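# Move the alphabetically first box into the door tote

## Task

Find the box in this office whose top letter is earliest in the alphabet and set it inside the tote near the door, resting entirely within the tote's rim. All other boxes must stay on their own desks. The robot must not tip over or finish leaning, and the result must stay in place without the robot holding it.

## Robot and tools

Robot: a Hello Robot Stretch 4 with one arm. It has an omni-wheel base, a lift that slides up a mast, an arm that telescopes straight out, a wrist with yaw, pitch and roll joints, and a two-finger gripper. It stands about 1.6 m tall. The base rim lies within 0.23 m of the base origin. Now and then a loose object may be nudged by something outside the robot's control.

Frames: the base frame sits on the floor below the base centre, with x ahead, y to the left and z up. hand_pose is reported in this frame and marks a point between the open fingertips. Its printed value can be slightly wrong. With all wrist joints at 0, the hand axes line up with the base axes. The odometry frame is where the base frame was when the scene began.

execute_actions: the argument actions is a list holding one action, or an empty list, which just reports state and images. An action may contain base, joints, or both, optionally with pace and contact_limits. end_of_arm must appear alone. Motions in one action begin together but may finish at different times.
- base: exactly one relative move, measured from where the base last reported itself. translate_m drives straight in metres, -2 to 2, with forward positive. strafe_m slides sideways in metres, -2 to 2, with left positive. rotate_rad turns in place in radians, -3.2 to 3.2, with counter-clockwise (left) positive.
- joints: absolute targets, keyed by name.
  - lift_m: 0 to 1.2 m.
  - arm_m: extension, 0 to 0.55 m.
  - wrist_yaw_rad: -1.134 to 4.276. 0 points ahead, positive turns left, 3.14 is folded back, and above 3.4 the arm may block it.
  - wrist_pitch_rad: -1.117 to 4.259. 0 is level and 1.57 points down.
  - wrist_roll_rad: -1.117 to 4.259. Positive turns clockwise when seen from behind the gripper.
  - gripper_m: fingertip gap, -0.038 to 0.141 m. Negative values press the fingers together.
  Out-of-range joint targets are clipped to the limit and reported. Any other bad value or unknown key rejects the whole call, and nothing moves.
- pace: "slow", "default", "fast" or "max". Base top speeds are 0.1, 0.3, 0.4 and 0.6 m/s, and turn rates are 1, 2, 3 and 4 rad/s. Above lift 0.2 these are reduced further as the lift rises.
- contact_limits: only arm_m, from 0 (gentlest) to 0.75 (firmest). The default is 0.5.
- end_of_arm: "enable_torque" re-powers any wrist or gripper motor that shut itself off.
- cameras: a list drawn from head_camera, head_left_camera, head_right_camera, wrist_camera and all. Omitting it, sending null or sending all returns every camera. An empty list returns no images. The pictures line gives the order of the images.
A joint or the base left out of an action may still be pushing toward its earlier target. If a result reports a stop, any later execute_actions, wait or finished_scene calls in that same reply are skipped.

wait: seconds, 0 to 10. Nothing new is commanded and the world keeps running. It returns the same output as an empty action.
zoom_image: camera plus region [x0, y0, x1, y1] in that camera's latest image pixels, with the origin at the top left. The region can be at most 504x504.
finished_scene: scene is the integer of the current scene. It ends the scene permanently and reports success, so only call it once the box rests in the tote by itself.

Result lines:
- joint_positions: current joint values.
- base_status and joint_status: "done" (for the base, this only means the wheels turned the full amount, slip included); "off_target" (resting away from target and possibly still pushing); "contact_stop_at_<key>" (it hit something; lift, arm or wheels go slack, a slack lift can sag, and a slack base can drift); "limit_stop_at_<name>", including tilt (lean over 6 degrees, after which lift, arm and wheels ignore commands until the lean eases) and own_body (self-collision; back away from the body); "time_out"; "torque_fault" (a wrist or gripper motor has gone limp; send enable_torque).
- on_its_own: what happened without being commanded. Here "held at" means the target being held.
- lidar_m: 12 horizontal ranges in 30-degree sectors, starting straight ahead and going counter-clockwise (4th is left, 7th behind, 10th right). "-" means nothing is seen or something is closer than 0.25 m. Table tops count. Glass and thin legs may be missed.
- wrist_depth_mm: a 7x7 grid of depths, 100 to 2000 mm, listed from the top left.
- base_odometry: from wheel turns only, with heading from -3.142 to 3.142. If turned_by_wheels and turned_by_imu differ by more than about 0.1 rad, the base slipped or hit something.
- base_tilt: degrees, with forward and right positive.
- motor_effort: percent of maximum, with the peak in brackets. A load in a level gripper pushes the wrist_pitch effort away from 0.

Gripping: command a gripper_m smaller than the object. Squeezing harder draws the object toward the wrist. Neither the reading nor "done" proves you are holding it, so check the gripper effort and the images. If the fingertips stick on a surface, raise the lift.

Avoid the following:
- Driving or turning with more than 1 kg held and arm_m above 0.2, especially at the faster paces.
- Strong pushes or pulls with the gripper raised high.
- Pressing the gripper into things, which causes torque faults.
- Dropping or slamming the box, or knocking over other boxes.
- Tilting the gripper up while it is rolled, which can trigger self-collision stops.
At the start, sending lift_m 0.4 with wrist_yaw_rad 0 unfolds the wrist. Shorter robot motion time is better.

Cameras: head_camera, a wide pinhole camera, looks ahead and down from the mast top; turn the base to aim it. head_left_camera and head_right_camera are fisheyes that look more steeply down and show the base and arm. wrist_camera looks along the fingers, with the fingertips near the bottom of its image. The supplied calibration gives K and T_world_to_cam, which maps base-frame points into each camera. It carries small errors, which grow for the wrist when the arm is extended.

Each tool is called after ">>>" in YAML: its name, and indented under it one key for each argument.

## Session

>>> execute_actions:
  actions: []

Scene clock: 0.00 s.
base_odometry: x=+0.000 y=+0.000 heading=+0.000 (m, m, rad; odometry frame)
turned_by_wheels: +0.000 (rad since the last result)
turned_by_imu: +0.000 (rad since the last result)
base_tilt: forward=-0.7 right=-0.5 (deg)
lidar_m: 1.54 1.06 1.02 0.96 1.06 1.38 1.36 0.99 0.71 0.67 0.72 1.65
base_status: not commanded
joint_positions: lift_m=+0.162 arm_m=+0.000 wrist_yaw_rad=+3.134 wrist_pitch_rad=+0.022 wrist_roll_rad=+0.006 gripper_m=+0.057
joint_status: not commanded
motor_effort: lift_m=+19 arm_m=+0 wrist_yaw_rad=-1 wrist_pitch_rad=-6 wrist_roll_rad=+3 gripper_m=+0 wheel_0=+1 wheel_1=+1 wheel_2=+0 (%)
hand_pose: x=-0.1168 y=+0.0896 z=+0.3337 quat_wxyz=(+0.004, -0.011, +0.003, +1.000) (m; base frame)
wrist_depth_mm: - 135 1464 - - 1576 1281 / - 120 194 - - 1708 1255 / - 133 196 - - 1863 1281 / 136 138 - - - 1863 1229 / 1118 1618 1756 - 1756 1661 1255 / 1025 1118 194 1025 198 1118 1118 / 723 741 788 - 788 741 788
pictures: head_camera, head_left_camera, head_right_camera, wrist_camera
Images, in order (width x height): head_camera 420x560, head_left_camera 420x672, head_right_camera 420x672, wrist_camera 616x392.

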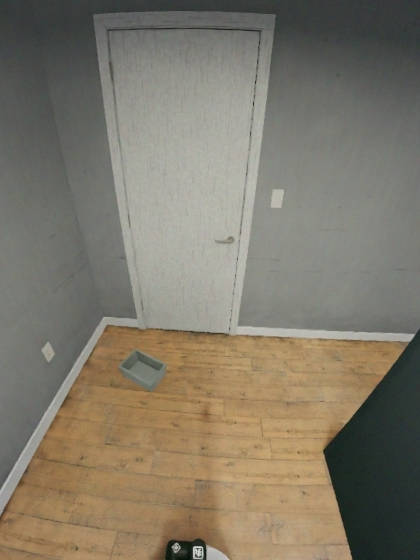

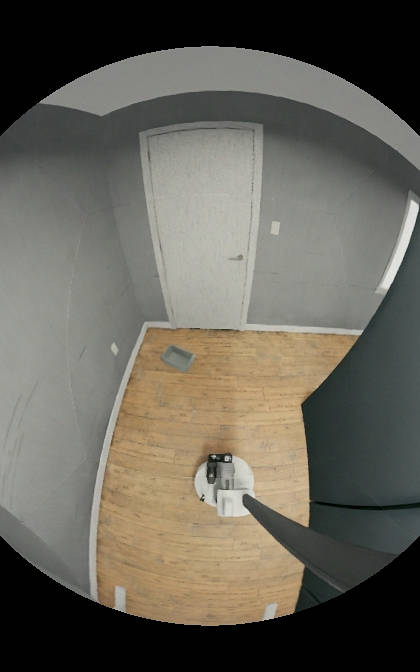

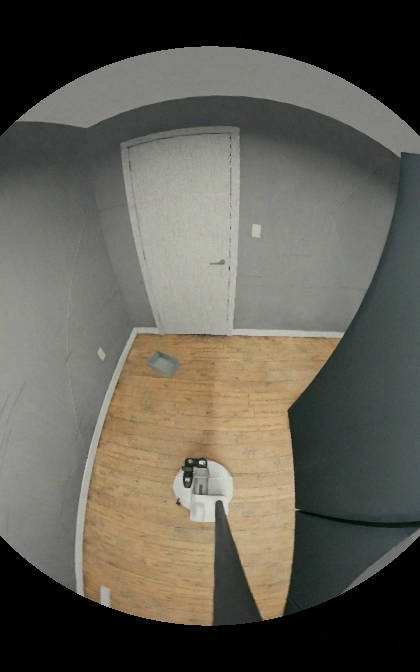

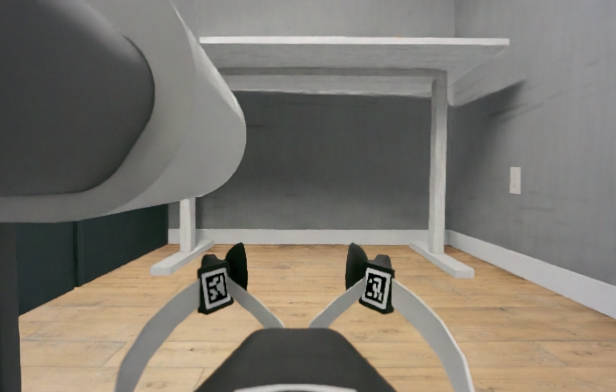

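>>> execute_actions:
  actions:
    - {"base":{"rotate_rad":3.14},"pace":"max"}
  cameras: ["head_camera"]

>>> zoom_image:
  camera: "head_camera"
  region: [60,160,360,340]

>>> execute_actions:
  actions:
    - {"base":{"translate_m":-1.05},"pace":"max"}
  cameras: []

>>> execute_actions:
  actions:
    - {"base":{"rotate_rad":1.57},"pace":"max"}
  cameras: ["head_camera"]

Scene clock: 2.37 s.
base_odometry: x=+0.000 y=+0.000 heading=+3.140 (m, m, rad; odometry frame)
turned_by_wheels: +3.140 (rad since the last result)
turned_by_imu: +3.147 (rad since the last result)
base_tilt: forward=-0.7 right=-0.5 (deg)
lidar_m: 1.31 0.96 0.70 0.69 0.73 1.65 1.57 1.04 1.00 0.95 1.05 1.35
base_status: done
joint_positions: lift_m=+0.162 arm_m=+0.000 wrist_yaw_rad=+3.134 wrist_pitch_rad=+0.022 wrist_roll_rad=+0.006 gripper_m=+0.057
joint_status: not commanded
motor_effort: lift_m=+19(18) arm_m=+0(0) wrist_yaw_rad=-1(1) wrist_pitch_rad=-6(8) wrist_roll_rad=+1(2) gripper_m=-4(1) wheel_0=+0(11) wheel_1=+1(9) wheel_2=+2(15) (%)
hand_pose: x=-0.1168 y=+0.0897 z=+0.3337 quat_wxyz=(+0.004, -0.011, +0.003, +1.000) (m; base frame)
wrist_depth_mm: - 135 1661 1618 1661 1576 1708 / - 120 195 1618 1661 1618 1618 / - 133 196 1661 1661 1708 1708 / 136 138 1661 1661 1708 1661 1708 / 1464 1661 1708 1661 1661 1661 1708 / 1098 1078 194 1042 197 1138 1138 / 723 732 768 - 788 732 778
pictures: head_camera
Images, in order (width x height): head_camera 420x560.

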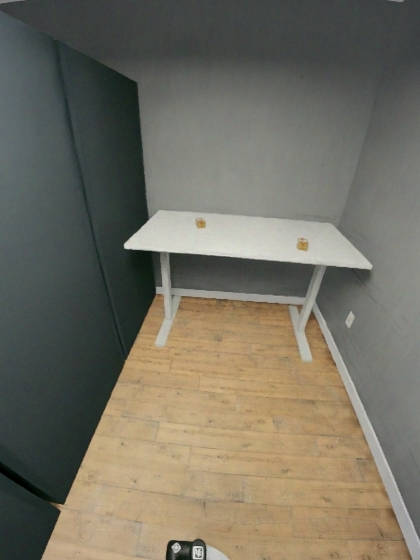

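Region (60, 160, 360, 340) of head_camera's 420x560 image, scaled by 1.680, with more detail than that image has; it fills the top 302 rows of this view, and the rest is white.

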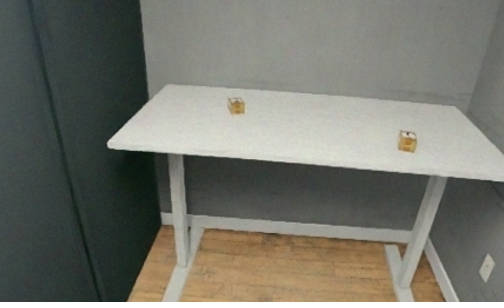

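Scene clock: 5.67 s.
base_odometry: x=+1.050 y=-0.002 heading=+3.140 (m, m, rad; odometry frame)
turned_by_wheels: +0.000 (rad since the last result)
turned_by_imu: +0.001 (rad since the last result)
base_tilt: forward=-0.7 right=-0.4 (deg)
lidar_m: 2.38 1.02 0.87 1.84 0.76 0.49 0.50 0.56 0.30 0.59 1.00 1.38
base_status: done
joint_positions: lift_m=+0.162 arm_m=+0.000 wrist_yaw_rad=+3.134 wrist_pitch_rad=+0.022 wrist_roll_rad=+0.006 gripper_m=+0.057
joint_status: not commanded
motor_effort: lift_m=+19(19) arm_m=+0(0) wrist_yaw_rad=-1(1) wrist_pitch_rad=-6(6) wrist_roll_rad=+1(1) gripper_m=-1(2) wheel_0=-1(10) wheel_1=-1(7) wheel_2=-3(16) (%)
hand_pose: x=-0.1168 y=+0.0897 z=+0.3337 quat_wxyz=(+0.004, -0.011, +0.003, +1.000) (m; base frame)
wrist_depth_mm: - 135 634 634 634 647 647 / - 120 194 640 634 661 654 / - 133 197 640 640 661 654 / 136 138 647 647 647 668 661 / 661 661 654 647 654 676 668 / 661 661 194 654 198 676 676 / 668 661 661 - 661 668 661
pictures: none
No camera images: the call's "cameras" was empty. Leave "cameras" out to get every camera's image.

Scene clock: 7.20 s.
base_odometry: x=+1.050 y=-0.002 heading=-1.573 (m, m, rad; odometry frame)
turned_by_wheels: +1.570 (rad since the last result)
turned_by_imu: +1.573 (rad since the last result)
base_tilt: forward=-0.6 right=-0.5 (deg)
lidar_m: 1.74 0.76 0.47 0.48 0.56 0.30 0.36 1.00 1.44 2.38 1.00 0.83
base_status: done
joint_positions: lift_m=+0.162 arm_m=+0.000 wrist_yaw_rad=+3.134 wrist_pitch_rad=+0.022 wrist_roll_rad=+0.006 gripper_m=+0.057
joint_status: not commanded
motor_effort: lift_m=+18(19) arm_m=+0(0) wrist_yaw_rad=-1(1) wrist_pitch_rad=-5(6) wrist_roll_rad=+2(1) gripper_m=-3(0) wheel_0=-2(9) wheel_1=+0(10) wheel_2=+0(12) (%)
hand_pose: x=-0.1168 y=+0.0897 z=+0.3337 quat_wxyz=(+0.004, -0.011, +0.003, +1.000) (m; base frame)
wrist_depth_mm: - 135 1042 1042 1008 1008 640 / - 121 195 1042 1042 991 647 / - 133 196 1042 1042 1008 647 / 136 138 1078 1060 1060 1008 640 / 1060 1060 1060 1060 1042 991 640 / 1060 1060 195 1042 197 960 654 / 732 741 778 - 788 732 640
pictures: head_camera
Images, in order (width x height): head_camera 420x560.

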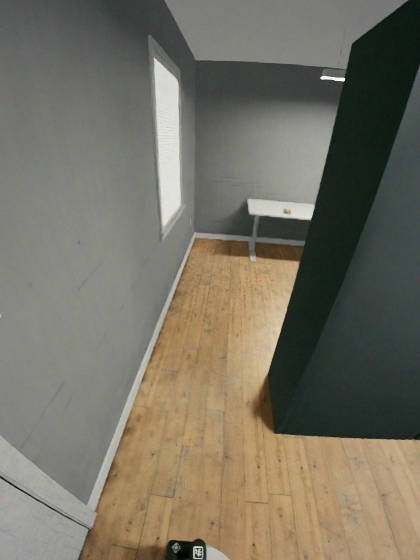

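>>> execute_actions:
  actions:
    - {"base":{"translate_m":2},"pace":"max"}
  cameras: []

>>> execute_actions:
  actions:
    - {"base":{"rotate_rad":-1.0},"pace":"max"}
  cameras: ["head_camera"]

Scene clock: 12.20 s.
base_odometry: x=+1.045 y=-2.002 heading=-1.573 (m, m, rad; odometry frame)
turned_by_wheels: +0.000 (rad since the last result)
turned_by_imu: -0.001 (rad since the last result)
base_tilt: forward=-0.6 right=-0.5 (deg)
lidar_m: 1.33 0.50 0.39 0.36 0.39 0.66 2.26 0.93 1.17 2.51 1.30 1.06
base_status: done
joint_positions: lift_m=+0.162 arm_m=+0.000 wrist_yaw_rad=+3.134 wrist_pitch_rad=+0.022 wrist_roll_rad=+0.006 gripper_m=+0.057
joint_status: not commanded
motor_effort: lift_m=+19(19) arm_m=+0(1) wrist_yaw_rad=-1(2) wrist_pitch_rad=-7(7) wrist_roll_rad=+1(1) gripper_m=+0(2) wheel_0=-1(6) wheel_1=-1(9) wheel_2=+2(16) (%)
hand_pose: x=-0.1168 y=+0.0897 z=+0.3337 quat_wxyz=(+0.004, -0.011, +0.003, +1.000) (m; base frame)
wrist_depth_mm: - 135 - - 1499 732 496 / - 120 194 - 1499 723 496 / - 133 196 - 1537 732 500 / 136 138 - - 1499 715 500 / 976 1229 1983 - 1229 715 496 / 904 1025 194 1042 198 715 492 / 723 732 778 - 778 621 492
pictures: none
No camera images: the call's "cameras" was empty. Leave "cameras" out to get every camera's image.

Scene clock: 13.50 s.
base_odometry: x=+1.045 y=-2.002 heading=-2.574 (m, m, rad; odometry frame)
turned_by_wheels: -1.001 (rad since the last result)
turned_by_imu: -1.002 (rad since the last result)
base_tilt: forward=-0.7 right=-0.5 (deg)
lidar_m: 1.24 1.05 1.18 0.52 0.36 0.36 0.39 0.68 2.28 0.94 1.23 2.52
base_status: done
joint_positions: lift_m=+0.162 arm_m=+0.000 wrist_yaw_rad=+3.134 wrist_pitch_rad=+0.022 wrist_roll_rad=+0.006 gripper_m=+0.057
joint_status: not commanded
motor_effort: lift_m=+19(19) arm_m=+0(0) wrist_yaw_rad=-1(1) wrist_pitch_rad=-7(7) wrist_roll_rad=+2(1) gripper_m=-3(1) wheel_0=-1(6) wheel_1=-3(12) wheel_2=-2(11) (%)
hand_pose: x=-0.1168 y=+0.0897 z=+0.3337 quat_wxyz=(+0.004, -0.011, +0.003, +1.000) (m; base frame)
wrist_depth_mm: - 135 609 549 473 418 379 / - 121 195 554 477 421 382 / - 133 196 549 480 424 384 / 136 138 627 554 480 424 384 / 1008 809 640 559 473 427 387 / 960 820 194 549 198 427 387 / 723 732 691 - 484 418 389
pictures: head_camera
Images, in order (width x height): head_camera 420x560.

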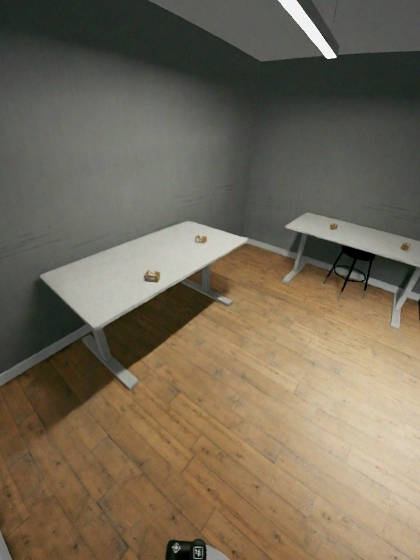

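>>> zoom_image:
  camera: "head_camera"
  region: [135,225,215,290]

>>> execute_actions:
  actions:
    - {"base":{"rotate_rad":-0.45},"pace":"max"}
  cameras: []

>>> execute_actions:
  actions:
    - {"base":{"translate_m":1.5},"pace":"max"}
  cameras: ["head_camera","head_left_camera"]

>>> zoom_image:
  camera: "head_camera"
  region: [140,220,340,330]

Region (135, 225, 215, 290) of head_camera's 420x560 image, scaled by 6.300, with more detail than that image has; it fills the top 410 rows of this view, and the rest is white.

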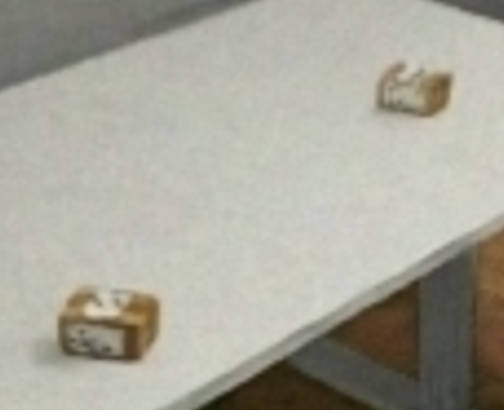

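Scene clock: 14.73 s.
base_odometry: x=+1.045 y=-2.002 heading=-3.024 (m, m, rad; odometry frame)
turned_by_wheels: -0.450 (rad since the last result)
turned_by_imu: -0.451 (rad since the last result)
base_tilt: forward=-0.7 right=-0.5 (deg)
lidar_m: 2.54 1.19 1.06 0.99 0.47 0.37 0.35 0.45 0.75 1.23 0.94 1.37
base_status: done
joint_positions: lift_m=+0.162 arm_m=+0.000 wrist_yaw_rad=+3.134 wrist_pitch_rad=+0.022 wrist_roll_rad=+0.006 gripper_m=+0.057
joint_status: not commanded
motor_effort: lift_m=+19(19) arm_m=+0(1) wrist_yaw_rad=-1(1) wrist_pitch_rad=-7(5) wrist_roll_rad=+1(2) gripper_m=-4(2) wheel_0=+0(8) wheel_1=-3(10) wheel_2=-1(10) (%)
hand_pose: x=-0.1168 y=+0.0897 z=+0.3337 quat_wxyz=(+0.004, -0.011, +0.003, +1.000) (m; base frame)
wrist_depth_mm: - 135 525 517 500 484 477 / - 121 195 521 508 492 480 / - 133 196 525 504 496 484 / 136 138 539 525 512 496 484 / 580 569 544 525 508 496 492 / 585 564 194 530 196 504 488 / 585 569 559 - 521 500 492
pictures: none
No camera images: the call's "cameras" was empty. Leave "cameras" out to get every camera's image.

Scene clock: 18.80 s.
base_odometry: x=-0.445 y=-2.178 heading=-3.024 (m, m, rad; odometry frame)
turned_by_wheels: +0.000 (rad since the last result)
turned_by_imu: -0.001 (rad since the last result)
base_tilt: forward=-0.6 right=-0.5 (deg)
lidar_m: 1.03 1.16 0.70 0.70 0.79 1.31 1.89 1.29 1.04 1.00 1.15 1.03
base_status: done
joint_positions: lift_m=+0.162 arm_m=+0.000 wrist_yaw_rad=+3.134 wrist_pitch_rad=+0.022 wrist_roll_rad=+0.006 gripper_m=+0.057
joint_status: not commanded
motor_effort: lift_m=+19(19) arm_m=+0(1) wrist_yaw_rad=-1(1) wrist_pitch_rad=-6(6) wrist_roll_rad=+1(1) gripper_m=-3(2) wheel_0=-1(6) wheel_1=-1(10) wheel_2=+2(16) (%)
hand_pose: x=-0.1168 y=+0.0897 z=+0.3337 quat_wxyz=(+0.004, -0.011, +0.003, +1.000) (m; base frame)
wrist_depth_mm: - 135 - 1921 1863 1863 1808 / - 120 195 - 1921 1808 1808 / - 133 196 - 1863 1921 1808 / 136 138 - - 1921 1863 1808 / 1983 1983 1921 - 1921 1863 1808 / 1118 1098 194 1025 198 1118 1138 / 723 741 778 - 788 741 778
pictures: head_camera, head_left_camera
Images, in order (width x height): head_camera 420x560, head_left_camera 420x672.

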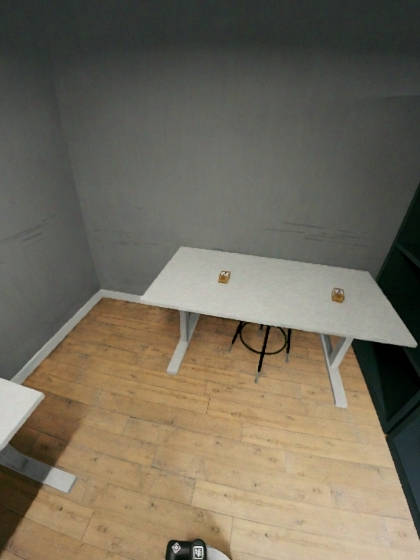

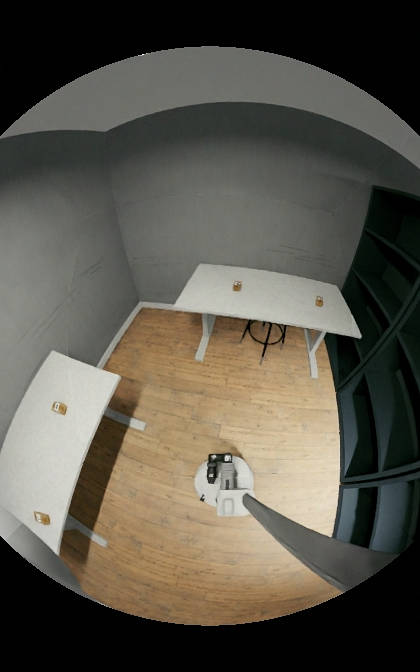

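Region (140, 220, 340, 330) of head_camera's 420x560 image, scaled by 2.520, with more detail than that image has; it fills the top 277 rows of this view, and the rest is white.

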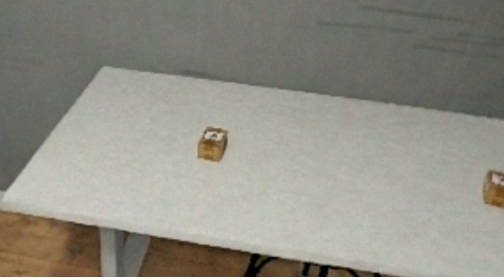

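Use wrist camera.

>>> execute_actions:
  actions:
    - {"base":{"rotate_rad":-0.3},"joints":{"lift_m":1.1,"wrist_yaw_rad":0,"wrist_pitch_rad":0.9,"arm_m":0.5,"gripper_m":0.14},"pace":"fast"}
  cameras: ["wrist_camera"]

>>> execute_actions:
  actions:
    - {"base":{"rotate_rad":2.1},"joints":{"arm_m":0.2},"pace":"fast"}
  cameras: ["wrist_camera"]

Scene clock: 22.57 s.
base_odometry: x=-0.445 y=-2.178 heading=+2.959 (m, m, rad; odometry frame)
turned_by_wheels: -0.300 (rad since the last result)
turned_by_imu: -0.300 (rad since the last result)
base_tilt: forward=-0.7 right=-0.6 (deg)
lidar_m: 1.01 1.06 0.77 0.69 0.71 0.95 1.88 1.91 1.13 1.00 1.04 1.11
base_status: done
joint_positions: lift_m=+1.100 arm_m=+0.499 wrist_yaw_rad=+0.000 wrist_pitch_rad=+0.902 wrist_roll_rad=+0.006 gripper_m=+0.140
joint_status: all done
motor_effort: lift_m=+21(22) arm_m=+7(10) wrist_yaw_rad=-3(25) wrist_pitch_rad=-5(55) wrist_roll_rad=+1(6) gripper_m=+2(3) wheel_0=+0(5) wheel_1=-1(10) wheel_2=-1(7) (%)
hand_pose: x=+0.8488 y=-0.0873 z=+1.0518 quat_wxyz=(+0.900, +0.003, +0.436, -0.001) (m; base frame)
wrist_depth_mm: 976 991 1008 991 1042 1042 1255 / 854 854 854 866 878 891 1160 / 741 741 750 759 768 768 778 / 661 668 661 676 676 683 699 / 603 603 627 1308 1336 1366 1336 / 1229 1182 1229 1229 1205 1281 1182 / 1138 1118 1138 - 1182 1160 1118
pictures: wrist_camera
camera_calibration (this result's frames):
wrist_camera: T_world_to_cam=[[-0.0227799, -0.999488, 0.0224752, -0.0964529], [-0.807132, 0.00512072, -0.590349, 1.35181], [0.589932, -0.0315885, -0.806835, 0.575274], [0, 0, 0, 1]] pos_world=[0.749518, -0.0851536, 1.26436]
Images, in order (width x height): wrist_camera 616x392.

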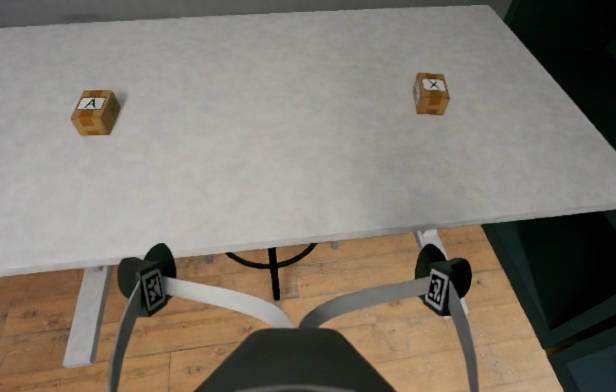

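Scene clock: 25.47 s.
base_odometry: x=-0.445 y=-2.178 heading=-1.225 (m, m, rad; odometry frame)
turned_by_wheels: +2.100 (rad since the last result)
turned_by_imu: +2.105 (rad since the last result)
base_tilt: forward=-0.6 right=-0.5 (deg)
lidar_m: 0.71 0.94 1.84 1.89 1.12 1.02 1.04 1.14 1.02 1.05 0.76 0.70
base_status: done
joint_positions: lift_m=+1.100 arm_m=+0.201 wrist_yaw_rad=+0.000 wrist_pitch_rad=+0.901 wrist_roll_rad=+0.006 gripper_m=+0.140
joint_status: all done
motor_effort: lift_m=+18(21) arm_m=-7(8) wrist_yaw_rad=-2(3) wrist_pitch_rad=-4(6) wrist_roll_rad=+1(1) gripper_m=+0(1) wheel_0=-2(10) wheel_1=-2(7) wheel_2=-1(8) (%)
hand_pose: x=+0.5511 y=-0.0874 z=+1.0520 quat_wxyz=(+0.900, +0.003, +0.436, -0.001) (m; base frame)
wrist_depth_mm: 1618 991 1008 1025 1025 976 904 / 854 866 878 878 866 891 891 / 768 732 759 759 768 778 778 / 1537 1430 668 683 676 668 683 / 1336 1336 1336 634 609 609 621 / 1255 1182 1229 1229 1229 559 559 / 1138 1160 1138 - 1182 1160 1138
pictures: wrist_camera
camera_calibration (this result's frames):
wrist_camera: T_world_to_cam=[[-0.0231602, -0.999479, 0.0224744, -0.103094], [-0.80711, 0.00542731, -0.590377, 1.11168], [0.589947, -0.0318125, -0.806815, 0.750966], [0, 0, 0, 1]] pos_world=[0.451827, -0.0851839, 1.26452]
Images, in order (width x height): wrist_camera 616x392.

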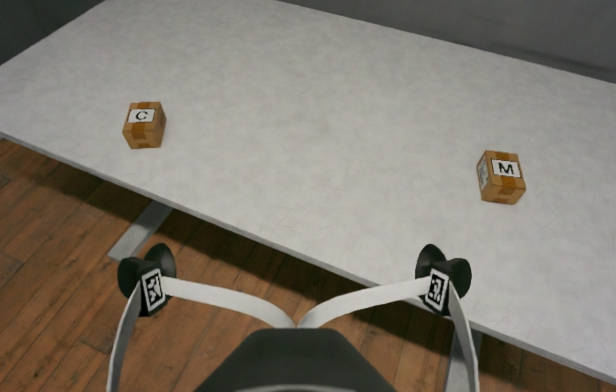

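>>> execute_actions:
  actions:
    - {"base":{"rotate_rad":-1.8},"joints":{"lift_m":0.92},"pace":"fast"}
  cameras: []

>>> execute_actions:
  actions:
    - {"base":{"translate_m":0.55},"joints":{"arm_m":0.4},"pace":"fast"}
  cameras: ["wrist_camera"]

Scene clock: 28.47 s.
base_odometry: x=-0.445 y=-2.178 heading=-3.024 (m, m, rad; odometry frame)
turned_by_wheels: -1.799 (rad since the last result)
turned_by_imu: -1.803 (rad since the last result)
base_tilt: forward=-0.6 right=-0.6 (deg)
lidar_m: 1.02 1.17 0.70 0.68 0.77 1.29 1.88 1.27 1.02 1.02 1.13 1.04
base_status: done
joint_positions: lift_m=+0.920 arm_m=+0.201 wrist_yaw_rad=+0.000 wrist_pitch_rad=+0.902 wrist_roll_rad=+0.006 gripper_m=+0.140
joint_status: all done
motor_effort: lift_m=+18(18) arm_m=-7(7) wrist_yaw_rad=-2(2) wrist_pitch_rad=-4(5) wrist_roll_rad=+1(1) gripper_m=+2(0) wheel_0=+2(5) wheel_1=+3(6) wheel_2=+2(7) (%)
hand_pose: x=+0.5511 y=-0.0874 z=+0.8720 quat_wxyz=(+0.900, +0.003, +0.436, -0.001) (m; base frame)
wrist_depth_mm: 1618 691 683 691 691 707 715 / 1661 1661 1537 1576 891 878 647 / 1464 1499 1430 1430 1499 1499 1464 / 1308 1308 1281 1308 1336 1366 1308 / 1160 1182 1160 1205 1205 1205 1205 / 1060 1025 1042 1078 1060 1078 1098 / 976 976 991 - 991 991 1008
pictures: none
No camera images: the call's "cameras" was empty. Leave "cameras" out to get every camera's image.

Scene clock: 31.40 s.
base_odometry: x=-0.991 y=-2.242 heading=-3.024 (m, m, rad; odometry frame)
turned_by_wheels: +0.000 (rad since the last result)
turned_by_imu: +0.000 (rad since the last result)
base_tilt: forward=-0.7 right=-0.6 (deg)
lidar_m: 0.48 0.57 1.42 0.61 0.67 1.14 2.45 1.40 1.12 1.10 0.61 0.49
base_status: done
joint_positions: lift_m=+0.920 arm_m=+0.399 wrist_yaw_rad=+0.000 wrist_pitch_rad=+0.902 wrist_roll_rad=+0.006 gripper_m=+0.140
joint_status: all done
motor_effort: lift_m=+19(19) arm_m=+7(8) wrist_yaw_rad=-2(1) wrist_pitch_rad=-4(5) wrist_roll_rad=+1(1) gripper_m=+2(0) wheel_0=+0(8) wheel_1=+1(5) wheel_2=+3(13) (%)
hand_pose: x=+0.7487 y=-0.0874 z=+0.8720 quat_wxyz=(+0.900, +0.003, +0.436, -0.001) (m; base frame)
wrist_depth_mm: 750 676 654 647 647 615 597 / 809 574 580 580 591 597 603 / 496 500 508 508 517 517 521 / 445 445 449 452 455 459 459 / 397 402 410 359 410 413 415 / 362 353 355 355 359 368 375 / 332 332 336 - 342 343 343
pictures: wrist_camera
camera_calibration (this result's frames):
wrist_camera: T_world_to_cam=[[-0.0232036, -0.999478, 0.0224754, -0.0944475], [-0.807133, 0.00546303, -0.590345, 1.16492], [0.589914, -0.0318388, -0.806838, 0.489176], [0, 0, 0, 1]] pos_world=[0.649483, -0.0851874, 1.08451]
Images, in order (width x height): wrist_camera 616x392.

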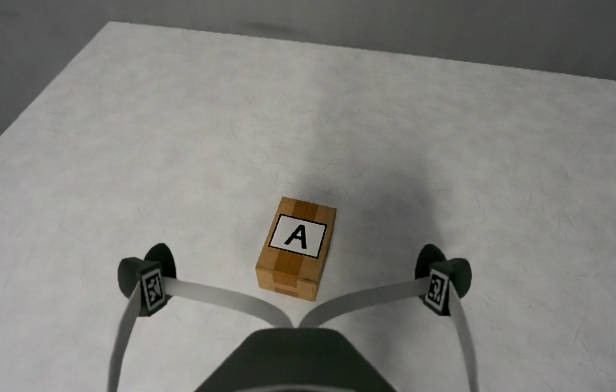

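>>> execute_actions:
  actions:
    - {"joints":{"arm_m":0.475,"lift_m":0.805}}
  cameras: ["wrist_camera"]

>>> execute_actions:
  actions:
    - {"joints":{"gripper_m":0.02}}
  cameras: []

>>> execute_actions:
  actions:
    - {"joints":{"lift_m":0.9}}
  cameras: []

>>> execute_actions:
  actions:
    - {"base":{"translate_m":-2},"joints":{"arm_m":0},"pace":"fast"}
  cameras: ["wrist_camera"]

>>> execute_actions:
  actions:
    - {"base":{"rotate_rad":-1.72},"joints":{"lift_m":0.4},"pace":"fast"}
  cameras: []

>>> execute_actions:
  actions:
    - {"base":{"translate_m":1.8},"pace":"fast"}
  cameras: ["wrist_camera","head_camera"]

Scene clock: 33.37 s.
base_odometry: x=-0.991 y=-2.242 heading=-3.024 (m, m, rad; odometry frame)
turned_by_wheels: +0.000 (rad since the last result)
turned_by_imu: +0.000 (rad since the last result)
base_tilt: forward=-0.6 right=-0.5 (deg)
lidar_m: 0.47 0.54 1.42 0.62 0.68 1.15 2.46 1.40 1.13 1.11 0.62 0.48
base_status: not commanded
joint_positions: lift_m=+0.805 arm_m=+0.474 wrist_yaw_rad=+0.000 wrist_pitch_rad=+0.902 wrist_roll_rad=+0.006 gripper_m=+0.140
joint_status: all done
motor_effort: lift_m=+16(18) arm_m=+7(7) wrist_yaw_rad=-2(2) wrist_pitch_rad=-3(5) wrist_roll_rad=+1(0) gripper_m=+1(1) wheel_0=+0(1) wheel_1=+0(1) wheel_2=+3(3) (%)
hand_pose: x=+0.8237 y=-0.0874 z=+0.7571 quat_wxyz=(+0.900, +0.003, +0.436, -0.001) (m; base frame)
wrist_depth_mm: 459 462 469 469 477 484 488 / 392 397 397 404 407 410 418 / 343 347 349 353 355 357 362 / 306 309 310 250 314 317 317 / 274 276 278 225 282 285 287 / 249 242 224 204 247 253 259 / 229 229 231 - 235 235 236
pictures: wrist_camera
camera_calibration (this result's frames):
wrist_camera: T_world_to_cam=[[-0.0232176, -0.999478, 0.0224767, -0.0901199], [-0.807166, 0.00547534, -0.5903, 1.15765], [0.589868, -0.0318478, -0.806871, 0.352384], [0, 0, 0, 1]] pos_world=[0.724459, -0.0851887, 0.969712]
Images, in order (width x height): wrist_camera 616x392.

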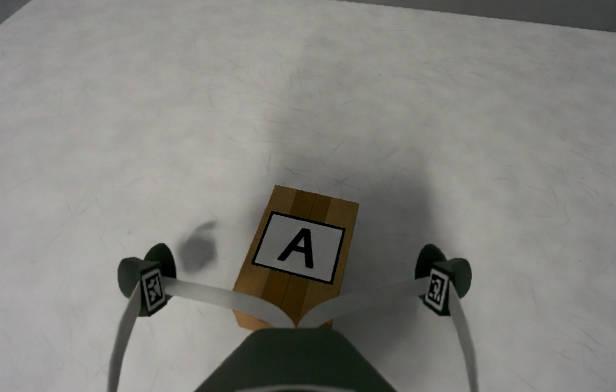

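Scene clock: 35.53 s.
base_odometry: x=-0.991 y=-2.242 heading=-3.024 (m, m, rad; odometry frame)
turned_by_wheels: +0.000 (rad since the last result)
turned_by_imu: +0.000 (rad since the last result)
base_tilt: forward=-0.6 right=-0.5 (deg)
lidar_m: 0.49 0.57 1.42 0.63 0.66 1.15 2.44 1.39 1.12 1.09 0.61 0.49
base_status: not commanded
joint_positions: lift_m=+0.805 arm_m=+0.474 wrist_yaw_rad=+0.000 wrist_pitch_rad=+0.902 wrist_roll_rad=+0.006 gripper_m=+0.020
joint_status: all done
motor_effort: lift_m=+16(16) arm_m=+7(7) wrist_yaw_rad=-2(1) wrist_pitch_rad=-5(3) wrist_roll_rad=+2(1) gripper_m=-16(17) wheel_0=+0(0) wheel_1=+1(1) wheel_2=+3(2) (%)
hand_pose: x=+0.8236 y=-0.0874 z=+0.7571 quat_wxyz=(+0.900, +0.003, +0.436, -0.001) (m; base frame)
wrist_depth_mm: 459 462 462 473 477 480 492 / 389 394 397 402 404 410 413 / 342 343 347 351 351 357 357 / 304 309 309 242 314 317 319 / 274 277 272 215 282 285 285 / 249 246 193 195 193 257 258 / 229 227 231 - 235 231 236
pictures: none
No camera images: the call's "cameras" was empty. Leave "cameras" out to get every camera's image.

Scene clock: 36.93 s.
base_odometry: x=-0.991 y=-2.242 heading=-3.024 (m, m, rad; odometry frame)
turned_by_wheels: +0.000 (rad since the last result)
turned_by_imu: +0.000 (rad since the last result)
base_tilt: forward=-0.7 right=-0.5 (deg)
lidar_m: 0.49 0.55 1.42 0.61 0.67 1.14 2.46 1.38 1.13 1.11 0.59 0.47
base_status: not commanded
joint_positions: lift_m=+0.900 arm_m=+0.474 wrist_yaw_rad=+0.000 wrist_pitch_rad=+0.902 wrist_roll_rad=+0.006 gripper_m=+0.020
joint_status: all done
motor_effort: lift_m=+21(22) arm_m=+7(7) wrist_yaw_rad=-2(2) wrist_pitch_rad=-4(6) wrist_roll_rad=+1(1) gripper_m=-17(17) wheel_0=+0(0) wheel_1=+0(0) wheel_2=+2(3) (%)
hand_pose: x=+0.8236 y=-0.0874 z=+0.8516 quat_wxyz=(+0.900, +0.003, +0.436, -0.001) (m; base frame)
wrist_depth_mm: 661 609 597 591 569 549 535 / 569 539 544 549 559 564 569 / 469 477 480 480 488 492 492 / 418 421 424 241 433 433 436 / 377 377 375 215 384 392 392 / 343 338 193 195 194 355 355 / 315 312 317 - 322 319 325
pictures: none
No camera images: the call's "cameras" was empty. Leave "cameras" out to get every camera's image.

Scene clock: 43.53 s.
base_odometry: x=+0.995 y=-2.008 heading=-3.025 (m, m, rad; odometry frame)
turned_by_wheels: +0.000 (rad since the last result)
turned_by_imu: +0.003 (rad since the last result)
base_tilt: forward=-0.7 right=-0.6 (deg)
lidar_m: 2.47 1.20 1.04 1.15 0.55 0.43 0.41 0.51 0.84 1.14 0.92 1.36
base_status: done
joint_positions: lift_m=+0.900 arm_m=+0.001 wrist_yaw_rad=+0.000 wrist_pitch_rad=+0.903 wrist_roll_rad=+0.006 gripper_m=+0.020
joint_status: all done
motor_effort: lift_m=+21(21) arm_m=-6(7) wrist_yaw_rad=-1(2) wrist_pitch_rad=-8(7) wrist_roll_rad=+1(1) gripper_m=-19(18) wheel_0=-2(7) wheel_1=-2(7) wheel_2=-3(12) (%)
hand_pose: x=+0.3508 y=-0.0875 z=+0.8516 quat_wxyz=(+0.900, +0.003, +0.436, -0.001) (m; base frame)
wrist_depth_mm: 1808 1921 1921 - - 1921 1756 / 1661 1661 1661 1708 1708 1708 1366 / 1430 1430 1430 1464 1499 1499 1336 / 1255 1281 1336 240 1336 1336 1255 / 1138 1182 1160 214 1182 1205 1138 / 1042 1042 193 195 193 1078 1060 / 960 960 976 - 976 976 976
pictures: wrist_camera
camera_calibration (this result's frames):
wrist_camera: T_world_to_cam=[[-0.0233917, -0.999473, 0.0225011, -0.103218], [-0.807785, 0.00563513, -0.589451, 0.831161], [0.589013, -0.0319643, -0.807491, 0.708376], [0, 0, 0, 1]] pos_world=[0.251742, -0.0852044, 1.06426]
Images, in order (width x height): wrist_camera 616x392.

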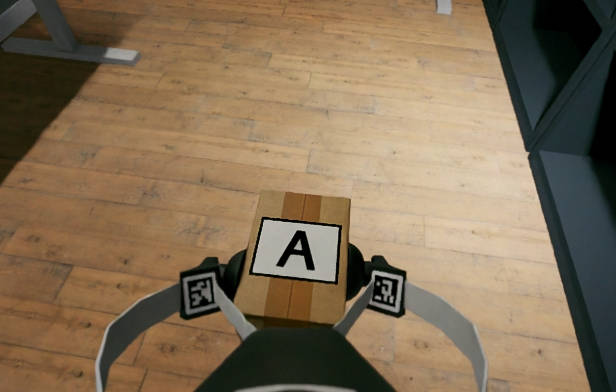

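Scene clock: 45.87 s.
base_odometry: x=+0.995 y=-2.008 heading=+1.539 (m, m, rad; odometry frame)
turned_by_wheels: -1.720 (rad since the last result)
turned_by_imu: -1.723 (rad since the last result)
base_tilt: forward=-0.6 right=-0.5 (deg)
lidar_m: 1.81 0.90 1.13 2.49 1.38 1.06 1.47 0.60 0.44 0.41 0.45 0.66
base_status: done
joint_positions: lift_m=+0.400 arm_m=+0.001 wrist_yaw_rad=+0.000 wrist_pitch_rad=+0.903 wrist_roll_rad=+0.006 gripper_m=+0.020
joint_status: all done
motor_effort: lift_m=+17(19) arm_m=-7(6) wrist_yaw_rad=-1(2) wrist_pitch_rad=-8(6) wrist_roll_rad=+1(2) gripper_m=-18(16) wheel_0=+1(4) wheel_1=+1(8) wheel_2=+0(8) (%)
hand_pose: x=+0.3508 y=-0.0874 z=+0.3519 quat_wxyz=(+0.900, +0.003, +0.436, -0.001) (m; base frame)
wrist_depth_mm: 809 1042 1042 1042 1078 768 539 / 798 891 904 904 904 778 544 / 750 778 778 788 788 732 544 / 676 691 691 240 707 691 544 / 621 621 615 214 634 634 544 / 559 554 194 195 194 574 521 / 517 508 521 - 525 517 512
pictures: none
No camera images: the call's "cameras" was empty. Leave "cameras" out to get every camera's image.

Scene clock: 51.63 s.
base_odometry: x=+1.052 y=-0.209 heading=+1.539 (m, m, rad; odometry frame)
turned_by_wheels: +0.000 (rad since the last result)
turned_by_imu: -0.001 (rad since the last result)
base_tilt: forward=-0.6 right=-0.5 (deg)
lidar_m: 0.51 0.56 1.62 2.13 0.79 0.73 1.79 0.68 0.49 0.40 0.41 0.67
base_status: done
joint_positions: lift_m=+0.400 arm_m=+0.001 wrist_yaw_rad=+0.000 wrist_pitch_rad=+0.903 wrist_roll_rad=+0.006 gripper_m=+0.020
joint_status: not commanded
motor_effort: lift_m=+17(17) arm_m=-6(6) wrist_yaw_rad=-1(2) wrist_pitch_rad=-6(7) wrist_roll_rad=+1(1) gripper_m=-17(16) wheel_0=+0(7) wheel_1=+0(8) wheel_2=+2(13) (%)
hand_pose: x=+0.3508 y=-0.0874 z=+0.3519 quat_wxyz=(+0.900, +0.003, +0.436, -0.001) (m; base frame)
wrist_depth_mm: 904 917 917 931 917 788 530 / 866 878 891 891 917 768 535 / 778 768 699 732 788 732 535 / 683 676 676 241 699 699 530 / 615 609 492 215 640 634 535 / 564 554 193 194 193 580 530 / 512 512 521 - 530 521 512
pictures: head_camera, wrist_camera
camera_calibration (this result's frames):
wrist_camera: T_world_to_cam=[[-0.0232199, -0.999477, 0.0224996, -0.0920027], [-0.807706, 0.00549287, -0.58956, 0.53665], [0.589128, -0.0318626, -0.807411, 0.304803], [0, 0, 0, 1]] pos_world=[0.251751, -0.0851905, 0.564559]
Images, in order (width x height): head_camera 420x560, wrist_camera 616x392.

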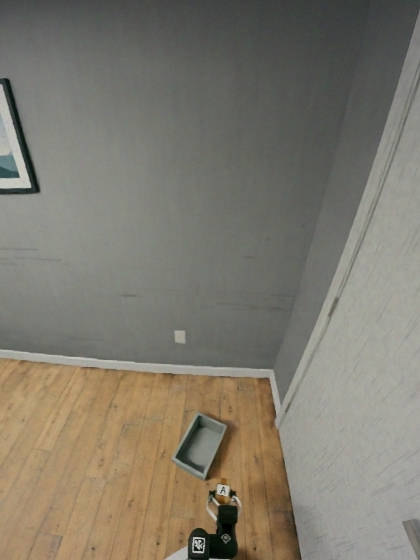

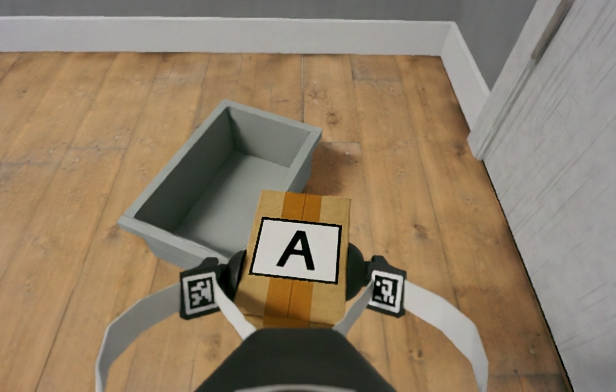

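>>> execute_actions:
  actions:
    - {"base":{"strafe_m":0.175},"joints":{"arm_m":0.36,"wrist_yaw_rad":-0.4,"lift_m":0.27}}
  cameras: ["wrist_camera","head_camera"]

Scene clock: 53.97 s.
base_odometry: x=+0.877 y=-0.203 heading=+1.539 (m, m, rad; odometry frame)
turned_by_wheels: +0.000 (rad since the last result)
turned_by_imu: +0.001 (rad since the last result)
base_tilt: forward=-0.7 right=-0.5 (deg)
lidar_m: 0.50 1.19 1.61 2.15 0.78 0.63 2.52 0.94 0.66 0.59 0.64 0.47
base_status: done
joint_positions: lift_m=+0.270 arm_m=+0.359 wrist_yaw_rad=-0.400 wrist_pitch_rad=+0.902 wrist_roll_rad=+0.006 gripper_m=+0.020
joint_status: all done
motor_effort: lift_m=+17(17) arm_m=+7(7) wrist_yaw_rad=-2(8) wrist_pitch_rad=-5(7) wrist_roll_rad=+0(1) gripper_m=-18(19) wheel_0=+2(11) wheel_1=+0(10) wheel_2=+0(1) (%)
hand_pose: x=+0.6604 y=-0.1501 z=+0.2220 quat_wxyz=(+0.882, +0.089, +0.427, -0.180) (m; base frame)
wrist_depth_mm: 512 554 609 668 741 647 535 / 559 609 661 699 707 676 544 / 580 591 597 609 615 615 559 / 530 530 535 240 544 544 549 / 477 477 357 216 382 492 492 / 427 424 194 194 193 445 449 / 397 392 319 - 329 402 404
pictures: head_camera, wrist_camera
camera_calibration (this result's frames):
wrist_camera: T_world_to_cam=[[-0.410412, -0.911623, 0.0224978, 0.124335], [-0.741781, 0.319396, -0.589701, 0.714077], [0.530399, -0.258709, -0.807308, 0.0202077], [0, 0, 0, 1]] pos_world=[0.569999, -0.109499, 0.434609]
Images, in order (width x height): head_camera 420x560, wrist_camera 616x392.

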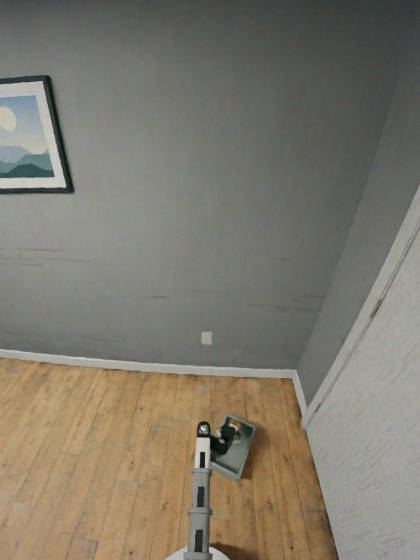

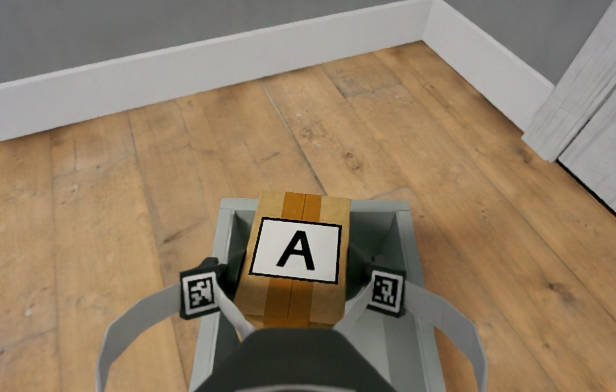

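>>> execute_actions:
  actions:
    - {"base":{"strafe_m":-0.018},"joints":{"lift_m":0.115}}
  cameras: []

>>> execute_actions:
  actions:
    - {"joints":{"gripper_m":0.08}}
  cameras: []

>>> execute_actions:
  actions:
    - {"joints":{"lift_m":0.3}}
  cameras: ["wrist_camera"]

>>> finished_scene:
  scene: 1

Scene clock: 56.13 s.
base_odometry: x=+0.896 y=-0.204 heading=+1.539 (m, m, rad; odometry frame)
turned_by_wheels: +0.000 (rad since the last result)
turned_by_imu: +0.000 (rad since the last result)
base_tilt: forward=-0.7 right=-0.4 (deg)
lidar_m: 1.13 1.20 1.63 2.14 0.78 0.62 2.44 0.91 0.67 0.57 0.61 0.49
base_status: done
joint_positions: lift_m=+0.115 arm_m=+0.359 wrist_yaw_rad=-0.400 wrist_pitch_rad=+0.902 wrist_roll_rad=+0.006 gripper_m=+0.020
joint_status: all done
motor_effort: lift_m=+16(16) arm_m=+7(7) wrist_yaw_rad=-2(2) wrist_pitch_rad=-6(6) wrist_roll_rad=+2(0) gripper_m=-17(18) wheel_0=-1(9) wheel_1=+1(8) wheel_2=+0(0) (%)
hand_pose: x=+0.6604 y=-0.1501 z=+0.0670 quat_wxyz=(+0.882, +0.089, +0.427, -0.180) (m; base frame)
wrist_depth_mm: 484 517 517 525 535 539 504 / 436 439 260 262 263 462 462 / 384 368 287 289 279 402 407 / 342 216 327 241 319 340 357 / 306 198 264 215 252 192 320 / 277 164 193 195 193 169 290 / 251 184 256 - 255 155 265
pictures: none
No camera images: the call's "cameras" was empty. Leave "cameras" out to get every camera's image.

Scene clock: 57.53 s.
base_odometry: x=+0.896 y=-0.204 heading=+1.539 (m, m, rad; odometry frame)
turned_by_wheels: +0.000 (rad since the last result)
turned_by_imu: +0.000 (rad since the last result)
base_tilt: forward=-0.7 right=-0.5 (deg)
lidar_m: 1.13 1.20 1.60 2.13 0.77 0.63 2.45 0.90 0.64 0.56 0.59 0.49
base_status: not commanded
joint_positions: lift_m=+0.115 arm_m=+0.359 wrist_yaw_rad=-0.400 wrist_pitch_rad=+0.902 wrist_roll_rad=+0.006 gripper_m=+0.080
joint_status: all done
motor_effort: lift_m=+17(17) arm_m=+7(7) wrist_yaw_rad=-2(2) wrist_pitch_rad=-5(5) wrist_roll_rad=+0(2) gripper_m=+0(16) wheel_0=-1(0) wheel_1=+1(2) wheel_2=+0(0) (%)
hand_pose: x=+0.6604 y=-0.1501 z=+0.0670 quat_wxyz=(+0.882, +0.089, +0.427, -0.180) (m; base frame)
wrist_depth_mm: 488 512 525 530 535 535 508 / 439 442 262 260 264 462 466 / 384 368 287 289 278 402 404 / 340 216 329 334 320 343 357 / 307 199 297 256 252 193 320 / 278 168 223 232 227 177 291 / 250 166 255 - 254 154 265
pictures: none
No camera images: the call's "cameras" was empty. Leave "cameras" out to get every camera's image.

Scene clock: 59.40 s.
base_odometry: x=+0.896 y=-0.204 heading=+1.539 (m, m, rad; odometry frame)
turned_by_wheels: +0.000 (rad since the last result)
turned_by_imu: +0.000 (rad since the last result)
base_tilt: forward=-0.7 right=-0.5 (deg)
lidar_m: 0.48 1.21 1.64 2.15 0.79 0.62 2.48 0.91 0.66 0.57 0.61 0.48
base_status: not commanded
joint_positions: lift_m=+0.300 arm_m=+0.359 wrist_yaw_rad=-0.400 wrist_pitch_rad=+0.902 wrist_roll_rad=+0.006 gripper_m=+0.080
joint_status: all done
motor_effort: lift_m=+21(24) arm_m=+7(6) wrist_yaw_rad=-2(1) wrist_pitch_rad=-5(6) wrist_roll_rad=+2(1) gripper_m=-1(1) wheel_0=+0(0) wheel_1=+1(1) wheel_2=+0(0) (%)
hand_pose: x=+0.6605 y=-0.1502 z=+0.2517 quat_wxyz=(+0.882, +0.089, +0.427, -0.180) (m; base frame)
wrist_depth_mm: 512 554 615 676 741 634 521 / 559 615 683 715 759 654 521 / 609 640 647 647 647 640 544 / 559 564 574 574 585 585 559 / 508 512 415 433 459 525 535 / 459 462 340 466 342 480 477 / 424 421 340 - 415 430 439
pictures: wrist_camera
camera_calibration (this result's frames):
wrist_camera: T_world_to_cam=[[-0.410498, -0.911584, 0.0224901, 0.12372], [-0.741575, 0.319385, -0.589966, 0.731589], [0.530621, -0.258858, -0.807115, 0.0439371], [0, 0, 0, 1]] pos_world=[0.570001, -0.109504, 0.464292]
Images, in order (width x height): wrist_camera 616x392.

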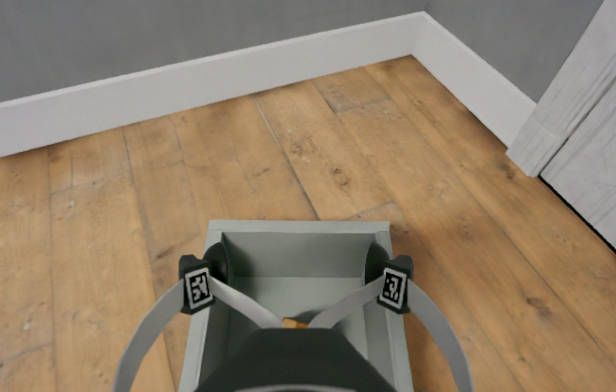

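The scene is finished: the task was done.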